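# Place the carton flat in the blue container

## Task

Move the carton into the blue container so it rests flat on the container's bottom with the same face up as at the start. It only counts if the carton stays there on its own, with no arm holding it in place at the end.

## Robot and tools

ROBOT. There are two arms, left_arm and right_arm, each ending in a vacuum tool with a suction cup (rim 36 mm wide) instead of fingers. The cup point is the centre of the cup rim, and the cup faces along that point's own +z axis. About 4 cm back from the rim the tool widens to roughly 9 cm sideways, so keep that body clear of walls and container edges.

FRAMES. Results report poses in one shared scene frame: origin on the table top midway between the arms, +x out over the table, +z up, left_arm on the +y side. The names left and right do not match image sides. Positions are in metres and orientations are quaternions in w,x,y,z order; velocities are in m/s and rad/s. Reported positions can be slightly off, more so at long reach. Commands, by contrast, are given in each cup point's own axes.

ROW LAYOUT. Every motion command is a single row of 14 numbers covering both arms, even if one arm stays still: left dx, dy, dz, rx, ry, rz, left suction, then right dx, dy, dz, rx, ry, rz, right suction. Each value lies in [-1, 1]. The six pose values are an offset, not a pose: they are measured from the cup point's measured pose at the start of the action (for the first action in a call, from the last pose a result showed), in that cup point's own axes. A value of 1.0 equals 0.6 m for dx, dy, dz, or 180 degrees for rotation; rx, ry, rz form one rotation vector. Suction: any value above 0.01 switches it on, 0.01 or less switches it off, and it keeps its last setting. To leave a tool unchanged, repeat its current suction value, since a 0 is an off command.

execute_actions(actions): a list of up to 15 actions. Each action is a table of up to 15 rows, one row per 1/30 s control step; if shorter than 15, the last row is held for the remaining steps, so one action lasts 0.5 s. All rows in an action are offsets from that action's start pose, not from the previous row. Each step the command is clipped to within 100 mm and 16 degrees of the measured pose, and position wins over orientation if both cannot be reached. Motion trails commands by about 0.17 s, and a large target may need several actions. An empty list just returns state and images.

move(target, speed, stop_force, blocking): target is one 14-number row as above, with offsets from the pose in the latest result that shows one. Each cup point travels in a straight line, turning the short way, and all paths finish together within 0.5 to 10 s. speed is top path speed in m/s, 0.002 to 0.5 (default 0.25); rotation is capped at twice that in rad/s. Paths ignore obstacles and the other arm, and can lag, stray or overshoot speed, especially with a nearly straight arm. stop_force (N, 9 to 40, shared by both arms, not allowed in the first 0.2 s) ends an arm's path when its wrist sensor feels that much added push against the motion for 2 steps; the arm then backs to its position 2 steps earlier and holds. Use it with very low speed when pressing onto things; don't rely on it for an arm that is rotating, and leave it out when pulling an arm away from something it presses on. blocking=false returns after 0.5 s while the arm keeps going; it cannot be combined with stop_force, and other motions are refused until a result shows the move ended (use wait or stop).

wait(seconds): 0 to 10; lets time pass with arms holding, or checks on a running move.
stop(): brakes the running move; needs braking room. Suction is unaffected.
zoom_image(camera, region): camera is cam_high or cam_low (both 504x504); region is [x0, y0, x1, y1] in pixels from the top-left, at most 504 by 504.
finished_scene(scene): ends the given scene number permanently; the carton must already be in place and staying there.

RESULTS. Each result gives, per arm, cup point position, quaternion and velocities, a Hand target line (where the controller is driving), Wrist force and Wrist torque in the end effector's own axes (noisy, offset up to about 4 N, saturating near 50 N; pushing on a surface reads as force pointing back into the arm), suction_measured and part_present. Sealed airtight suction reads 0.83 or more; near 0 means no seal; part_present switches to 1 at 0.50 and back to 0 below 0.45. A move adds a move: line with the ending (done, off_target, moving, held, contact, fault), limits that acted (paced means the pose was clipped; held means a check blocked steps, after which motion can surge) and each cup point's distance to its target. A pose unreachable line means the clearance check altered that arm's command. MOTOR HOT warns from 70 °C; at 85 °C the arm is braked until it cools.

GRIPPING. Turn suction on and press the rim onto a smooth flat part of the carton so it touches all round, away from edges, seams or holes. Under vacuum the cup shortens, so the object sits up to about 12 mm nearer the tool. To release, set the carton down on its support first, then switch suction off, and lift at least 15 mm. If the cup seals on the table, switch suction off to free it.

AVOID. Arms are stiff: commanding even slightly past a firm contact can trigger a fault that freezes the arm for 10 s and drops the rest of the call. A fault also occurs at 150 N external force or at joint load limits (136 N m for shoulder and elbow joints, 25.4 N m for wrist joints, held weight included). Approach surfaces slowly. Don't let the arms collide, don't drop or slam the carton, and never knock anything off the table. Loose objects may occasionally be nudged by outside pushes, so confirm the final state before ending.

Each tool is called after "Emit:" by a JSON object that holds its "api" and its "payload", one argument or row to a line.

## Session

Emit:
{"api": "execute_actions", "payload": {
  "actions": []
}}

Scene clock: 0.00 s.
left_arm: end_effector_position=(+0.4617, +0.3868, +0.4089) suction_measured=0.00 part_present=0 end_effector_quat_wxyz=(+0.001, -0.012, +1.000, +0.001) end_effector_velocity=(-0.000, -0.000, -0.000) end_effector_angular_velocity=(-0.000, +0.000, -0.001) | right_arm: end_effector_position=(+0.4552, -0.3584, +0.4099) suction_measured=0.00 part_present=0 end_effector_quat_wxyz=(+0.001, -0.021, +1.000, +0.000) end_effector_velocity=(+0.000, -0.000, +0.000) end_effector_angular_velocity=(+0.000, +0.000, -0.001)
Joint positions: left_arm=[-0.316 -1.745  1.518 -1.345 -1.569  1.254] | right_arm=[ 3.457 -1.394 -1.517 -1.798  1.571  1.886]
Joint velocities: left_arm=[-0.001 -0.001  0.001  0.    -0.     0.   ] | right_arm=[-0.001 -0.     0.    -0.     0.     0.   ]
Motor temperatures (°C, as the motors report them): left_arm=[21 22 24 28 29 26] | right_arm=[24 24 23 33 32 28]
Wrist force (N, on the end effector, along its own x y z axes, offset not removed): no reading
Wrist torque (N m, same axes, about the end effector's origin, offset not removed): no reading
Hand target (left_arm): +0.462, +0.387, +0.409; +0.001, -0.012, +1.000, +0.001
Hand target (right_arm): +0.455, -0.358, +0.410; +0.001, -0.021, +1.000, +0.000

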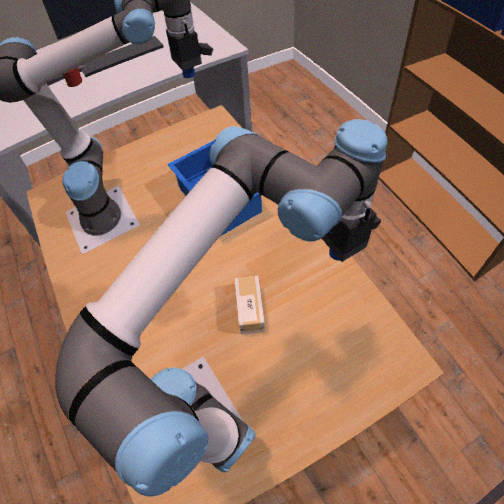

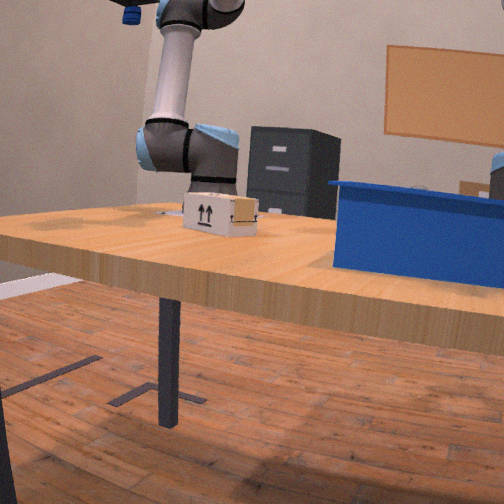

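Emit:
{"api": "zoom_image", "payload": {
  "camera": "cam_high",
  "region": [190,240,310,360]
}}

Emit:
{"api": "move", "payload": {
  "target": [0.2,-0.3,0.1,0,0,0,0,0.2,-0.6,0.3,0,0,0,0],
  "speed": 0.4
}}

Emit:
{"api": "zoom_image", "payload": {
  "camera": "cam_high",
  "region": [140,100,300,260]
}}

Region (190, 240, 310, 360) of cam_high's 504x504 image, scaled by 4.200, with more detail than that image has.

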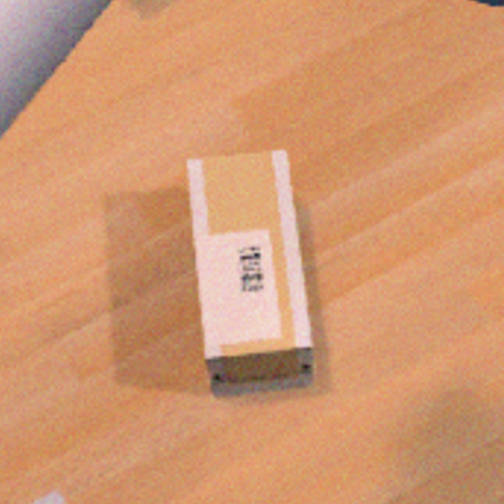

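Scene clock: 7.70 s.
left_arm: end_effector_position=(+0.3460, +0.2038, +0.3489) suction_measured=0.00 part_present=0 end_effector_quat_wxyz=(+0.001, -0.012, +1.000, +0.000) end_effector_velocity=(-0.001, -0.001, -0.001) end_effector_angular_velocity=(+0.001, -0.000, -0.000) | right_arm: end_effector_position=(+0.3502, -0.7228, +0.2301) suction_measured=0.00 part_present=0 end_effector_quat_wxyz=(+0.001, -0.021, +1.000, -0.001) end_effector_velocity=(+0.000, -0.003, -0.001) end_effector_angular_velocity=(+0.002, -0.001, +0.000)
Joint positions: left_arm=[-0.909 -1.948  1.815 -1.439 -1.569  0.661] | right_arm=[ 2.565 -1.511 -1.878 -1.32   1.57   0.994]
Joint velocities: left_arm=[-0.004 -0.     0.002 -0.001  0.001 -0.004] | right_arm=[-0.006 -0.006  0.004  0.002  0.003 -0.006]
Motor temperatures (°C, as the motors report them): left_arm=[21 22 24 28 29 26] | right_arm=[24 24 23 33 32 28]
Wrist force (N, on the end effector, along its own x y z axes, offset not removed): left_arm=[-1.4 1.2 1.7] | right_arm=[-1.4 0.5 -0.3]
Wrist torque (N m, same axes, about the end effector's origin, offset not removed): left_arm=[0.14 0.29 0.06] | right_arm=[0.19 0.32 -0.10]
Hand target (left_arm): +0.346, +0.204, +0.349; +0.001, -0.012, +1.000, +0.000
Hand target (right_arm): +0.350, -0.723, +0.230; +0.001, -0.021, +1.000, -0.001
Off the commanded pose (left_arm): 0.001 m, 0 deg.
Off the commanded pose (right_arm): 0.001 m, 0 deg.
move: done

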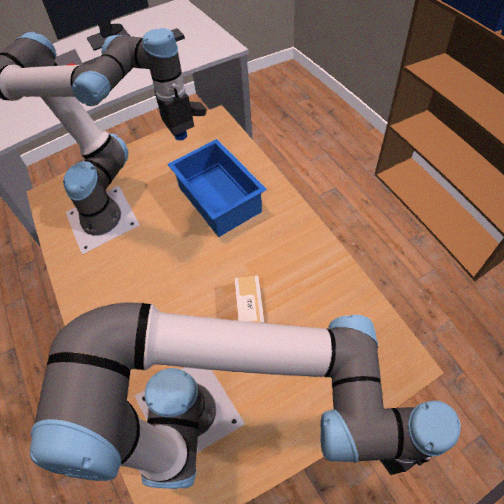

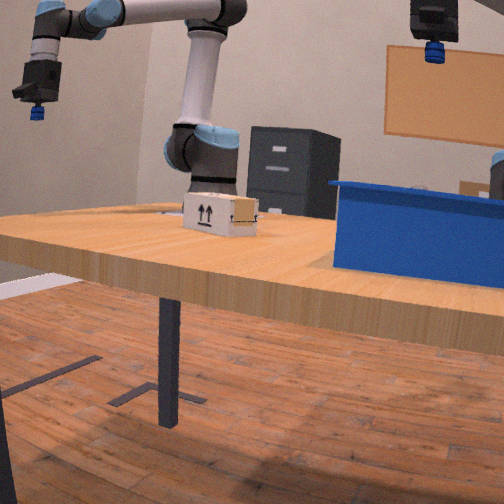

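Region (140, 100, 300, 260) of cam_high's 504x504 image, scaled by 3.150, with more detail than that image has.

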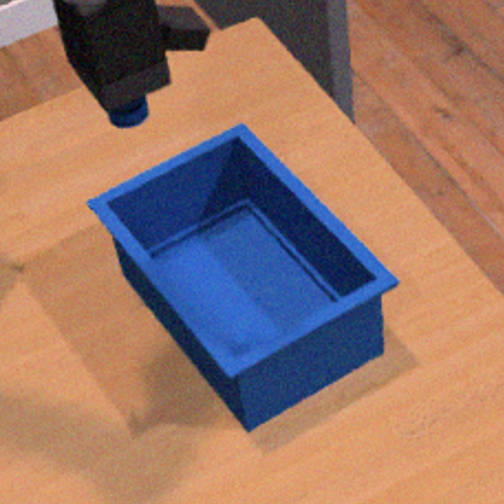

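Emit:
{"api": "move", "payload": {
  "target": [0.043,-0.666,0.4,0,0,0,0,0,0,0,0,0,0,0],
  "speed": 0.4
}}

Emit:
{"api": "move", "payload": {
  "target": [0,0,0.055,0,0,0,0,0,0,0,0,0,0,0],
  "speed": 0.1
}}

Emit:
{"api": "zoom_image", "payload": {
  "camera": "cam_low",
  "region": [150,120,310,280]
}}

Scene clock: 18.83 s.
left_arm: end_effector_position=(+0.3294, -0.1961, +0.1089) suction_measured=0.00 part_present=0 end_effector_quat_wxyz=(+0.001, -0.012, +1.000, -0.000) end_effector_velocity=(+0.000, -0.002, -0.001) end_effector_angular_velocity=(+0.001, +0.001, -0.000) | right_arm: end_effector_position=(+0.3502, -0.7228, +0.2301) suction_measured=0.00 part_present=0 end_effector_quat_wxyz=(+0.001, -0.021, +1.000, -0.001) end_effector_velocity=(+0.001, +0.001, +0.000) end_effector_angular_velocity=(+0.001, -0.001, +0.001)
Joint positions: left_arm=[-1.324 -1.13   1.599 -2.041 -1.569  0.246] | right_arm=[ 2.565 -1.511 -1.878 -1.32   1.57   0.994]
Joint velocities: left_arm=[-0.     0.005 -0.005  0.001 -0.     0.   ] | right_arm=[ 0.001  0.     0.     0.     0.002 -0.   ]
Motor temperatures (°C, as the motors report them): left_arm=[21 22 24 28 29 26] | right_arm=[24 24 23 33 32 28]
Wrist force (N, on the end effector, along its own x y z axes, offset not removed): left_arm=[0.1 0.8 1.3] | right_arm=[-0.7 1.0 -0.3]
Wrist torque (N m, same axes, about the end effector's origin, offset not removed): left_arm=[0.08 0.00 -0.02] | right_arm=[0.26 0.24 -0.04]
Hand target (left_arm): +0.329, -0.196, +0.109; +0.001, -0.012, +1.000, -0.000
Hand target (right_arm): +0.350, -0.723, +0.230; +0.001, -0.021, +1.000, -0.001
Off the commanded pose (left_arm): 0.001 m, 0 deg.
Off the commanded pose (right_arm): 0.000 m, 0 deg.
move: done

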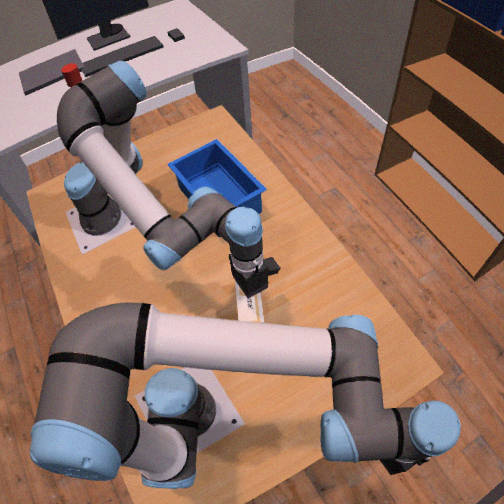

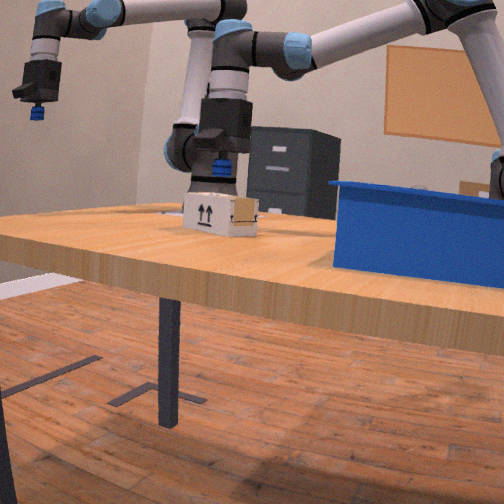

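Scene clock: 19.77 s.
left_arm: end_effector_position=(+0.3294, -0.1961, +0.0762) suction_measured=0.00 part_present=0 end_effector_quat_wxyz=(+0.001, -0.012, +1.000, -0.000) end_effector_velocity=(+0.000, +0.000, -0.002) end_effector_angular_velocity=(+0.000, -0.002, -0.001) | right_arm: end_effector_position=(+0.3502, -0.7228, +0.2301) suction_measured=0.00 part_present=0 end_effector_quat_wxyz=(+0.001, -0.021, +1.000, -0.001) end_effector_velocity=(-0.000, -0.000, -0.000) end_effector_angular_velocity=(+0.001, +0.000, -0.000)
Joint positions: left_arm=[-1.324 -1.092  1.637 -2.116 -1.569  0.246] | right_arm=[ 2.565 -1.511 -1.878 -1.32   1.57   0.994]
Joint velocities: left_arm=[-0.001  0.002  0.003 -0.005  0.002  0.   ] | right_arm=[-0. -0.  0. -0.  0.  0.]
Motor temperatures (°C, as the motors report them): left_arm=[21 22 24 28 29 26] | right_arm=[24 24 23 33 32 28]
Wrist force (N, on the end effector, along its own x y z axes, offset not removed): left_arm=[-1.1 0.5 1.9] | right_arm=[-0.8 -0.3 -0.2]
Wrist torque (N m, same axes, about the end effector's origin, offset not removed): left_arm=[0.08 0.29 -0.01] | right_arm=[0.09 0.32 0.03]
Hand target (left_arm): +0.329, -0.196, +0.076; +0.001, -0.012, +1.000, -0.000
Hand target (right_arm): +0.350, -0.723, +0.230; +0.001, -0.021, +1.000, -0.001
Off the commanded pose (left_arm): 0.000 m, 0 deg.
Off the commanded pose (right_arm): 0.000 m, 0 deg.
move: done

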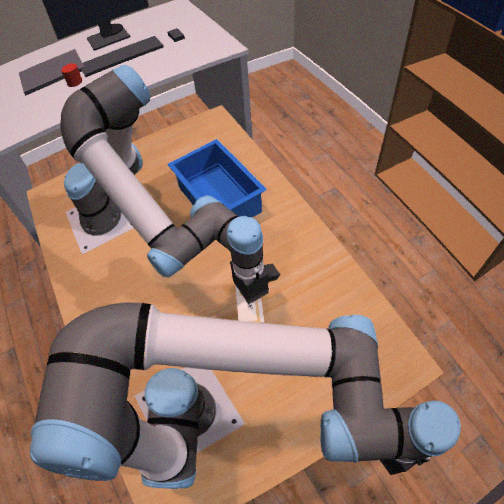

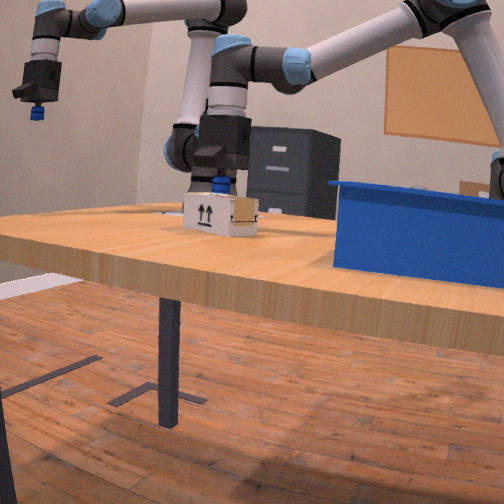

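Region (150, 120, 310, 280) of cam_low's 504x504 image, scaled by 3.150, with more detail than that image has.

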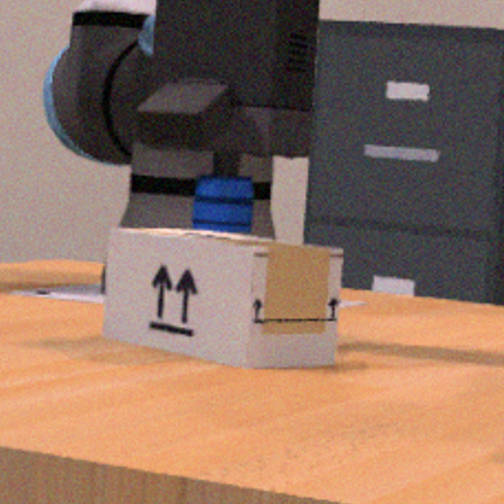

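Slightly taller carton.

Emit:
{"api": "move", "payload": {
  "target": [0,0,0.022,0,0,0,1,0,0,0,0,0,0,0],
  "speed": 0.01,
  "stop_force": 10
}}

Scene clock: 24.13 s.
left_arm: end_effector_position=(+0.3294, -0.1961, +0.0633) suction_measured=0.93 part_present=1 end_effector_quat_wxyz=(+0.001, -0.012, +1.000, -0.000) end_effector_velocity=(+0.001, -0.001, -0.001) end_effector_angular_velocity=(-0.004, -0.001, -0.000) | right_arm: end_effector_position=(+0.3502, -0.7228, +0.2301) suction_measured=0.00 part_present=0 end_effector_quat_wxyz=(+0.001, -0.021, +1.000, -0.001) end_effector_velocity=(-0.000, -0.000, +0.000) end_effector_angular_velocity=(+0.002, -0.001, -0.002)
Joint positions: left_arm=[-1.324 -1.076  1.65  -2.145 -1.569  0.246] | right_arm=[ 2.565 -1.511 -1.878 -1.32   1.57   0.994]
Joint velocities: left_arm=[ 0.     0.002 -0.001 -0.006 -0.     0.   ] | right_arm=[-0.002  0.     0.    -0.     0.002  0.   ]
Motor temperatures (°C, as the motors report them): left_arm=[21 22 24 28 29 26] | right_arm=[24 24 23 33 32 28]
Wrist force (N, on the end effector, along its own x y z axes, offset not removed): left_arm=[-0.8 1.2 5.6] | right_arm=[-1.3 0.0 0.3]
Wrist torque (N m, same axes, about the end effector's origin, offset not removed): left_arm=[0.15 0.00 0.01] | right_arm=[0.05 0.24 -0.09]
Hand target (left_arm): +0.329, -0.196, +0.063; +0.001, -0.012, +1.000, -0.000
Hand target (right_arm): +0.350, -0.723, +0.230; +0.001, -0.021, +1.000, -0.001
Off the commanded pose (left_arm): 0.000 m, 0 deg.
Off the commanded pose (right_arm): 0.000 m, 0 deg.
move: done

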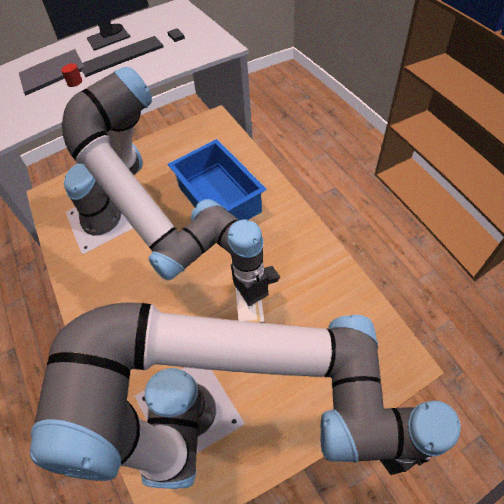

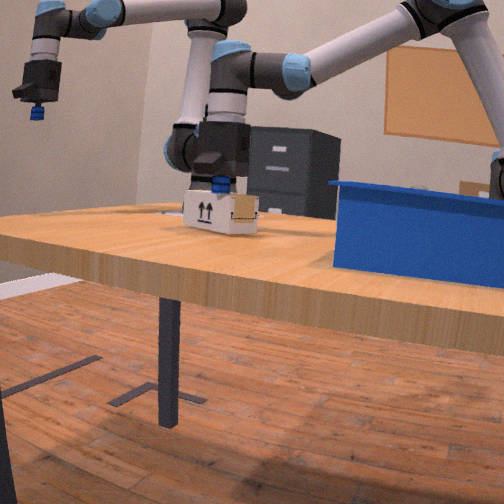

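Emit:
{"api": "move", "payload": {
  "target": [-0.03,0.1,-0.24,0,0,0,1,0,0,0,0,0,0,0]
}}

Emit:
{"api": "move", "payload": {
  "target": [-0.158,0.597,0,0,0,-0.16,1,0,0,0,0,0,0,0],
  "speed": 0.35
}}

Emit:
{"api": "move", "payload": {
  "target": [0,0,0.19,0,0,0,1,0,0,0,0,0,0,0],
  "speed": 0.1,
  "stop_force": 12
}}

Emit:
{"api": "zoom_image", "payload": {
  "camera": "cam_high",
  "region": [140,100,300,260]
}}

Scene clock: 32.53 s.
left_arm: end_effector_position=(+0.3460, -0.1359, +0.2070) suction_measured=0.93 part_present=1 end_effector_quat_wxyz=(+0.001, -0.012, +1.000, -0.000) end_effector_velocity=(+0.001, +0.001, +0.002) end_effector_angular_velocity=(+0.001, +0.001, +0.001) | right_arm: end_effector_position=(+0.3502, -0.7228, +0.2301) suction_measured=0.00 part_present=0 end_effector_quat_wxyz=(+0.001, -0.021, +1.000, -0.001) end_effector_velocity=(+0.001, +0.001, -0.000) end_effector_angular_velocity=(+0.000, -0.000, +0.002)
Joint positions: left_arm=[-1.269 -1.313  1.587 -1.845 -1.569  0.301] | right_arm=[ 2.565 -1.511 -1.878 -1.32   1.57   0.994]
Joint velocities: left_arm=[ 0.002 -0.003 -0.002  0.006 -0.     0.001] | right_arm=[ 0.002 -0.     0.     0.     0.     0.   ]
Motor temperatures (°C, as the motors report them): left_arm=[21 22 24 28 29 26] | right_arm=[24 24 23 33 32 28]
Wrist force (N, on the end effector, along its own x y z axes, offset not removed): left_arm=[-0.9 0.1 7.2] | right_arm=[-1.3 -0.1 0.4]
Wrist torque (N m, same axes, about the end effector's origin, offset not removed): left_arm=[-0.07 0.09 0.01] | right_arm=[0.10 0.30 0.00]
Hand target (left_arm): +0.346, -0.136, +0.207; +0.001, -0.012, +1.000, -0.000
Hand target (right_arm): +0.350, -0.723, +0.230; +0.001, -0.021, +1.000, -0.001
Off the commanded pose (left_arm): 0.000 m, 0 deg.
Off the commanded pose (right_arm): 0.000 m, 0 deg.
move: done

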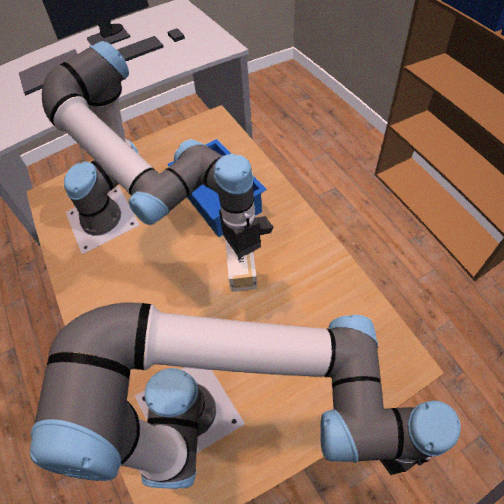

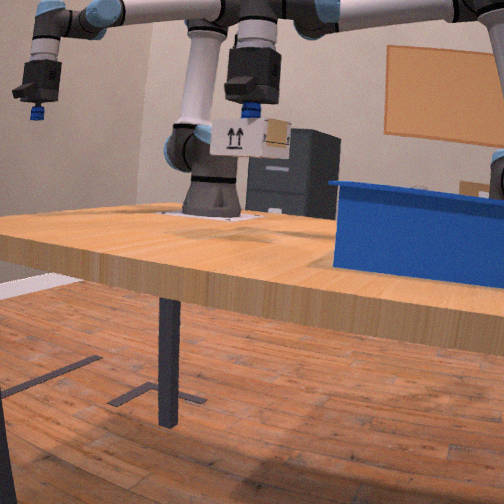

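Scene clock: 34.33 s.
left_arm: end_effector_position=(+0.4322, +0.2244, +0.2070) suction_measured=0.93 part_present=1 end_effector_quat_wxyz=(+0.001, -0.260, +0.966, +0.000) end_effector_velocity=(+0.001, +0.003, +0.001) end_effector_angular_velocity=(-0.001, -0.001, +0.004) | right_arm: end_effector_position=(+0.3502, -0.7228, +0.2301) suction_measured=0.00 part_present=0 end_effector_quat_wxyz=(+0.001, -0.021, +1.000, -0.001) end_effector_velocity=(+0.000, -0.000, +0.000) end_effector_angular_velocity=(-0.001, -0.000, +0.000)
Joint positions: left_arm=[-0.705 -1.733  2.029 -1.868 -1.569  0.364] | right_arm=[ 2.565 -1.511 -1.878 -1.32   1.57   0.994]
Joint velocities: left_arm=[ 0.008 -0.001 -0.001  0.001 -0.     0.004] | right_arm=[ 0.     0.    -0.     0.    -0.001 -0.   ]
Motor temperatures (°C, as the motors report them): left_arm=[21 22 24 28 29 26] | right_arm=[24 24 23 33 32 28]
Wrist force (N, on the end effector, along its own x y z axes, offset not removed): left_arm=[-2.0 0.2 3.7] | right_arm=[0.2 -0.2 -1.0]
Wrist torque (N m, same axes, about the end effector's origin, offset not removed): left_arm=[0.00 0.26 0.03] | right_arm=[0.06 0.08 -0.01]
Hand target (left_arm): +0.432, +0.225, +0.207; +0.001, -0.260, +0.966, +0.000
Hand target (right_arm): +0.350, -0.723, +0.230; +0.001, -0.021, +1.000, -0.001
Off the commanded pose (left_arm): 0.000 m, 0 deg.
Off the commanded pose (right_arm): 0.000 m, 0 deg.
move: done

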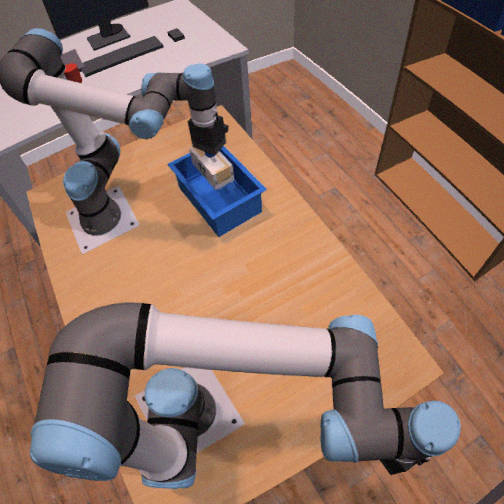

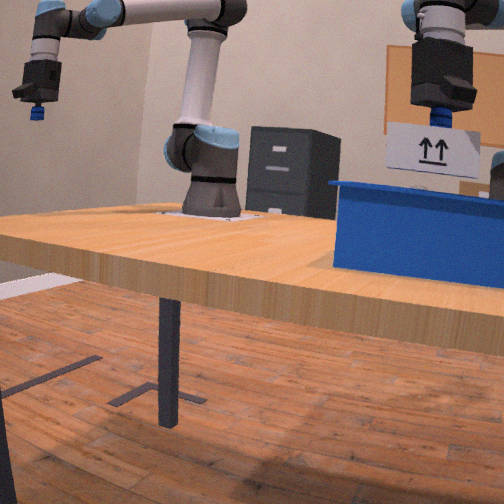

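Scene clock: 36.00 s.
left_arm: end_effector_position=(+0.4321, +0.2244, +0.0934) suction_measured=0.93 part_present=1 end_effector_quat_wxyz=(+0.001, -0.260, +0.966, +0.000) end_effector_velocity=(+0.001, +0.000, -0.002) end_effector_angular_velocity=(-0.001, -0.002, +0.000) | right_arm: end_effector_position=(+0.3502, -0.7228, +0.2301) suction_measured=0.00 part_present=0 end_effector_quat_wxyz=(+0.001, -0.021, +1.000, -0.001) end_effector_velocity=(+0.000, +0.000, +0.000) end_effector_angular_velocity=(+0.001, -0.000, +0.000)
Joint positions: left_arm=[-0.705 -1.591  2.229 -2.209 -1.569  0.363] | right_arm=[ 2.565 -1.511 -1.878 -1.32   1.57   0.994]
Joint velocities: left_arm=[ 0.001  0.005  0.003 -0.01   0.001  0.001] | right_arm=[ 0.    -0.001  0.001 -0.     0.001  0.   ]
Motor temperatures (°C, as the motors report them): left_arm=[21 22 24 28 29 26] | right_arm=[24 24 23 33 32 28]
Wrist force (N, on the end effector, along its own x y z axes, offset not removed): left_arm=[-1.7 0.5 4.3] | right_arm=[-1.0 -1.1 0.1]
Wrist torque (N m, same axes, about the end effector's origin, offset not removed): left_arm=[0.04 0.18 0.01] | right_arm=[-0.08 0.24 -0.08]
Hand target (left_arm): +0.432, +0.224, +0.093; +0.001, -0.260, +0.966, +0.000
Hand target (right_arm): +0.350, -0.723, +0.230; +0.001, -0.021, +1.000, -0.001
Off the commanded pose (left_arm): 0.001 m, 0 deg.
Off the commanded pose (right_arm): 0.000 m, 0 deg.
move: done

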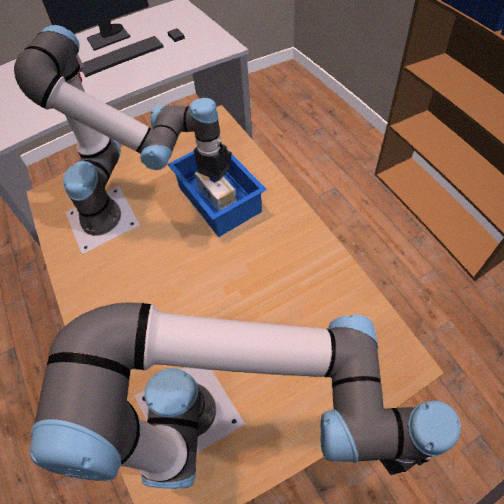

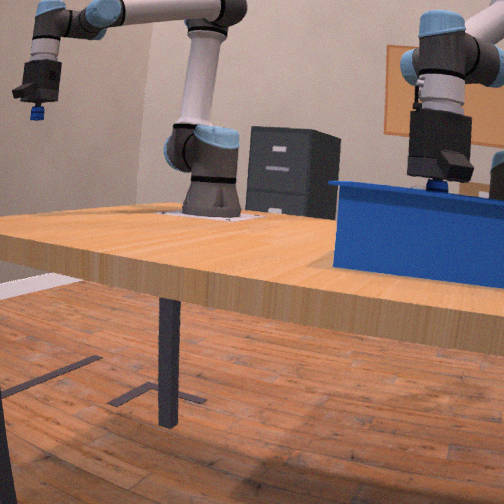

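Region (140, 100, 300, 260) of cam_high's 504x504 image, scaled by 3.150, with more detail than that image has.

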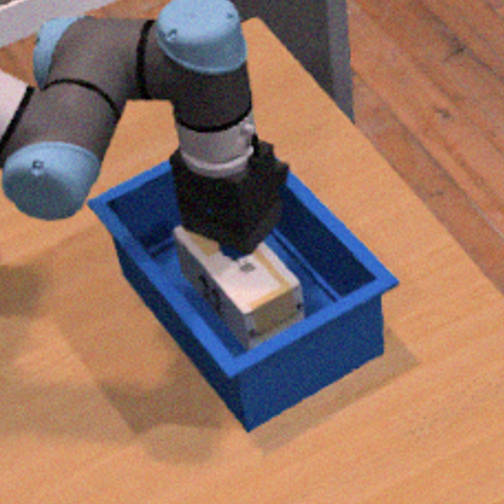

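Emit:
{"api": "move", "payload": {
  "target": [0,0,0.028,0,0,0,1,0,0,0,0,0,0,0],
  "speed": 0.03,
  "stop_force": 9
}}

Emit:
{"api": "move", "payload": {
  "target": [0,0,0.03,0,0,0,1,0,0,0,0,0,0,0],
  "speed": 0.005,
  "stop_force": 9
}}

Scene clock: 41.50 s.
left_arm: end_effector_position=(+0.4321, +0.2244, +0.0769) suction_measured=0.93 part_present=1 end_effector_quat_wxyz=(+0.001, -0.260, +0.966, +0.000) end_effector_velocity=(+0.001, -0.001, -0.003) end_effector_angular_velocity=(-0.000, -0.000, -0.000) | right_arm: end_effector_position=(+0.3502, -0.7228, +0.2301) suction_measured=0.00 part_present=0 end_effector_quat_wxyz=(+0.001, -0.021, +1.000, -0.001) end_effector_velocity=(-0.000, -0.000, +0.000) end_effector_angular_velocity=(-0.001, -0.000, -0.000)
Joint positions: left_arm=[-0.705 -1.561  2.252 -2.263 -1.569  0.363] | right_arm=[ 2.565 -1.511 -1.878 -1.32   1.57   0.994]
Joint velocities: left_arm=[-0.     0.007  0.002 -0.009 -0.     0.   ] | right_arm=[-0.     0.001  0.    -0.    -0.001 -0.   ]
Motor temperatures (°C, as the motors report them): left_arm=[21 22 24 28 29 26] | right_arm=[24 24 23 33 32 28]
Wrist force (N, on the end effector, along its own x y z axes, offset not removed): left_arm=[-2.0 0.4 4.8] | right_arm=[-0.3 0.6 -0.3]
Wrist torque (N m, same axes, about the end effector's origin, offset not removed): left_arm=[0.07 0.32 0.04] | right_arm=[0.12 0.19 -0.07]
Hand target (left_arm): +0.432, +0.224, +0.077; +0.001, -0.260, +0.966, +0.000
Hand target (right_arm): +0.350, -0.723, +0.230; +0.001, -0.021, +1.000, -0.001
Off the commanded pose (left_arm): 0.000 m, 0 deg.
Off the commanded pose (right_arm): 0.000 m, 0 deg.
move: done

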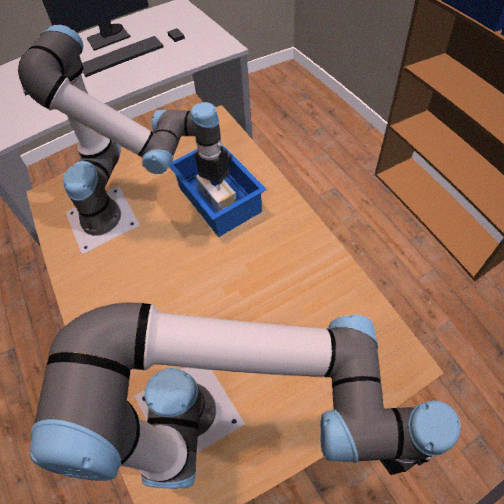

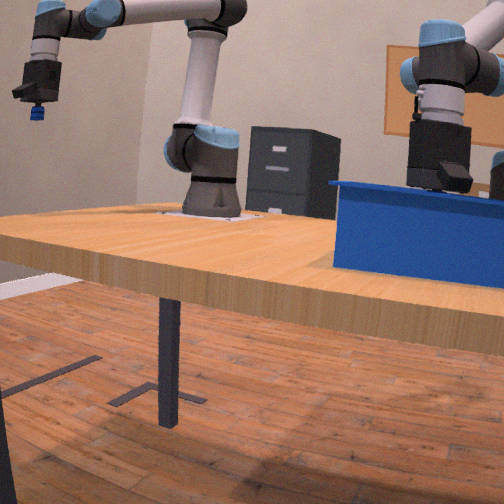

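Scene clock: 43.40 s.
left_arm: end_effector_position=(+0.4320, +0.2245, +0.0693) suction_measured=0.93 part_present=1 end_effector_quat_wxyz=(+0.001, -0.260, +0.966, +0.000) end_effector_velocity=(-0.001, +0.000, +0.001) end_effector_angular_velocity=(+0.001, +0.003, -0.001) | right_arm: end_effector_position=(+0.3502, -0.7228, +0.2301) suction_measured=0.00 part_present=0 end_effector_quat_wxyz=(+0.001, -0.021, +1.000, -0.001) end_effector_velocity=(+0.001, +0.001, +0.000) end_effector_angular_velocity=(+0.003, -0.002, +0.002)
Joint positions: left_arm=[-0.705 -1.546  2.262 -2.288 -1.569  0.363] | right_arm=[ 2.565 -1.511 -1.878 -1.32   1.57   0.994]
Joint velocities: left_arm=[-0.    -0.003 -0.001  0.007 -0.001  0.001] | right_arm=[ 0.002  0.001 -0.    -0.     0.004 -0.   ]
Motor temperatures (°C, as the motors report them): left_arm=[21 22 24 28 29 26] | right_arm=[24 24 23 33 32 28]
Wrist force (N, on the end effector, along its own x y z axes, offset not removed): left_arm=[-0.9 4.0 -24.8] | right_arm=[-0.8 0.5 0.9]
Wrist torque (N m, same axes, about the end effector's origin, offset not removed): left_arm=[0.31 0.20 0.11] | right_arm=[0.14 0.30 -0.03]
Hand target (left_arm): +0.432, +0.224, +0.070; +0.001, -0.260, +0.966, +0.000
Hand target (right_arm): +0.350, -0.723, +0.230; +0.001, -0.021, +1.000, -0.001
Off the commanded pose (left_arm): 0.010 m, 0 deg.
Off the commanded pose (right_arm): 0.000 m, 0 deg.
move: contact (left_arm)

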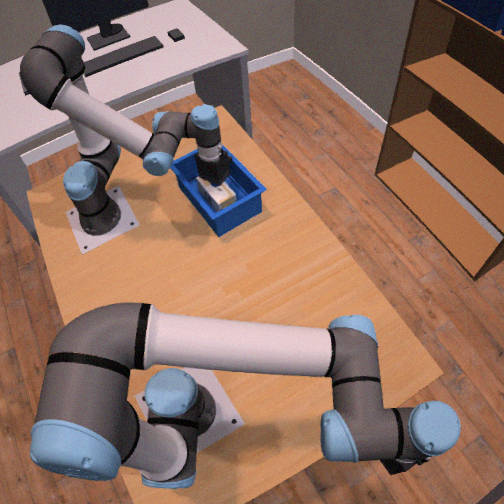

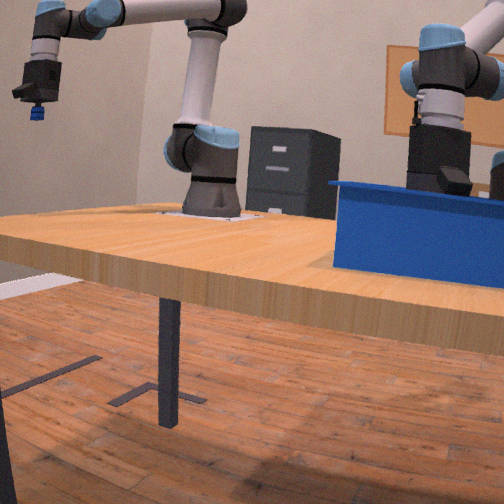

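Emit:
{"api": "execute_actions", "payload": {
  "actions": [
    [[0,0,-0.003,0,0,0,0,0,0,0,0,0,0,0]]
  ]
}}

Emit:
{"api": "move", "payload": {
  "target": [0,0,-0.25,0,0,0,0,0,0,0,0,0,0,0]
}}

Emit:
{"api": "zoom_image", "payload": {
  "camera": "cam_high",
  "region": [140,100,300,260]
}}

Scene clock: 47.87 s.
left_arm: end_effector_position=(+0.4320, +0.2245, +0.0710) suction_measured=0.00 part_present=0 end_effector_quat_wxyz=(+0.001, -0.260, +0.966, +0.000) end_effector_velocity=(+0.000, -0.001, +0.000) end_effector_angular_velocity=(-0.000, -0.000, -0.001) | right_arm: end_effector_position=(+0.3502, -0.7228, +0.2301) suction_measured=0.00 part_present=0 end_effector_quat_wxyz=(+0.001, -0.021, +1.000, -0.001) end_effector_velocity=(+0.000, +0.000, +0.000) end_effector_angular_velocity=(+0.001, -0.001, +0.000)
Joint positions: left_arm=[-0.705 -1.549  2.26  -2.282 -1.569  0.363] | right_arm=[ 2.565 -1.511 -1.878 -1.32   1.57   0.994]
Joint velocities: left_arm=[-0.001 -0.    -0.001  0.001 -0.     0.   ] | right_arm=[ 0.     0.001 -0.     0.     0.002 -0.   ]
Motor temperatures (°C, as the motors report them): left_arm=[21 22 24 28 29 26] | right_arm=[24 24 23 33 32 28]
Wrist force (N, on the end effector, along its own x y z axes, offset not removed): left_arm=[-1.4 1.9 -12.6] | right_arm=[-0.8 0.3 -0.7]
Wrist torque (N m, same axes, about the end effector's origin, offset not removed): left_arm=[0.29 0.07 0.07] | right_arm=[0.19 0.20 -0.04]
Hand target (left_arm): +0.432, +0.224, +0.071; +0.001, -0.260, +0.966, +0.000
Hand target (right_arm): +0.350, -0.723, +0.230; +0.001, -0.021, +1.000, -0.001
Off the commanded pose (left_arm): 0.000 m, 0 deg.
Off the commanded pose (right_arm): 0.000 m, 0 deg.

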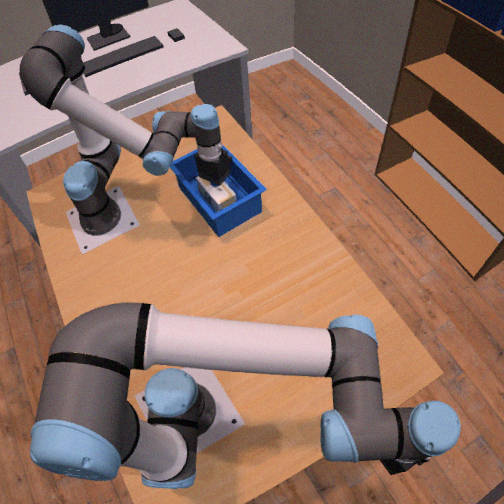

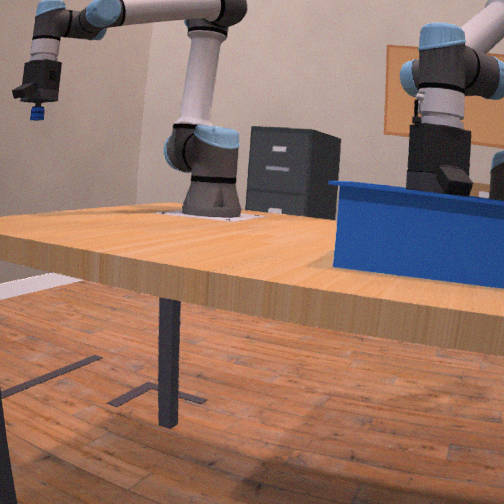

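Scene clock: 49.13 s.
left_arm: end_effector_position=(+0.4322, +0.2244, +0.2207) suction_measured=0.00 part_present=0 end_effector_quat_wxyz=(+0.001, -0.260, +0.966, +0.000) end_effector_velocity=(-0.000, +0.001, +0.002) end_effector_angular_velocity=(+0.002, +0.003, +0.001) | right_arm: end_effector_position=(+0.3502, -0.7228, +0.2301) suction_measured=0.00 part_present=0 end_effector_quat_wxyz=(+0.001, -0.021, +1.000, -0.001) end_effector_velocity=(+0.000, +0.000, -0.000) end_effector_angular_velocity=(+0.000, +0.000, +0.000)
Joint positions: left_arm=[-0.705 -1.743  2.001 -1.83  -1.569  0.364] | right_arm=[ 2.565 -1.511 -1.878 -1.32   1.57   0.994]
Joint velocities: left_arm=[ 0.001  0.    -0.006  0.01  -0.    -0.   ] | right_arm=[ 0.    -0.001  0.     0.     0.     0.   ]
Motor temperatures (°C, as the motors report them): left_arm=[21 22 24 28 29 26] | right_arm=[24 24 23 33 32 28]
Wrist force (N, on the end effector, along its own x y z axes, offset not removed): left_arm=[0.0 0.8 0.9] | right_arm=[-1.5 0.8 -1.4]
Wrist torque (N m, same axes, about the end effector's origin, offset not removed): left_arm=[0.11 0.07 0.06] | right_arm=[0.29 0.36 0.05]
Hand target (left_arm): +0.432, +0.224, +0.221; +0.001, -0.260, +0.966, +0.000
Hand target (right_arm): +0.350, -0.723, +0.230; +0.001, -0.021, +1.000, -0.001
Off the commanded pose (left_arm): 0.001 m, 0 deg.
Off the commanded pose (right_arm): 0.000 m, 0 deg.
move: done

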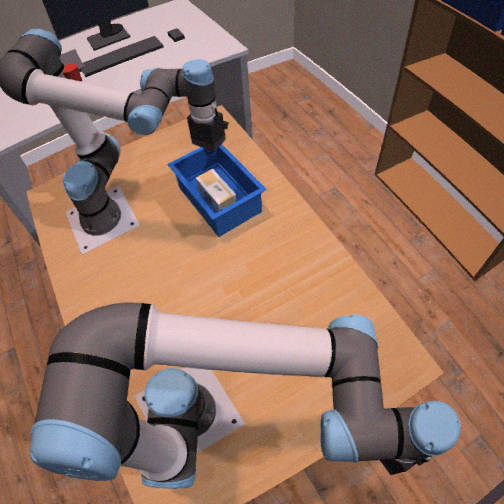

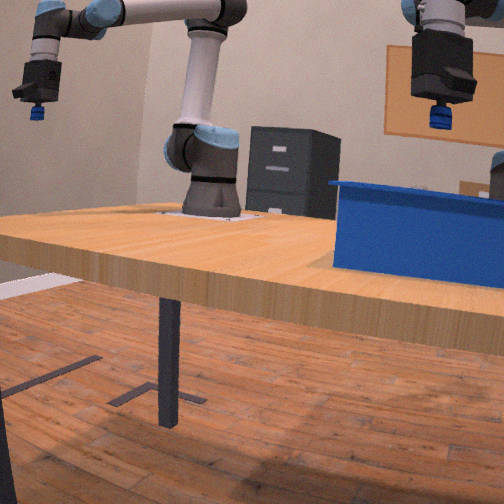

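Region (140, 100, 300, 260) of cam_high's 504x504 image, scaled by 3.150, with more detail than that image has.

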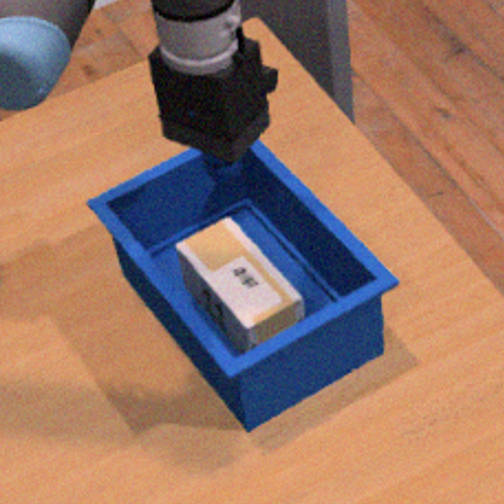

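Emit:
{"api": "finished_scene", "payload": {
  "scene": 2
}}

The scene is finished: the task was done.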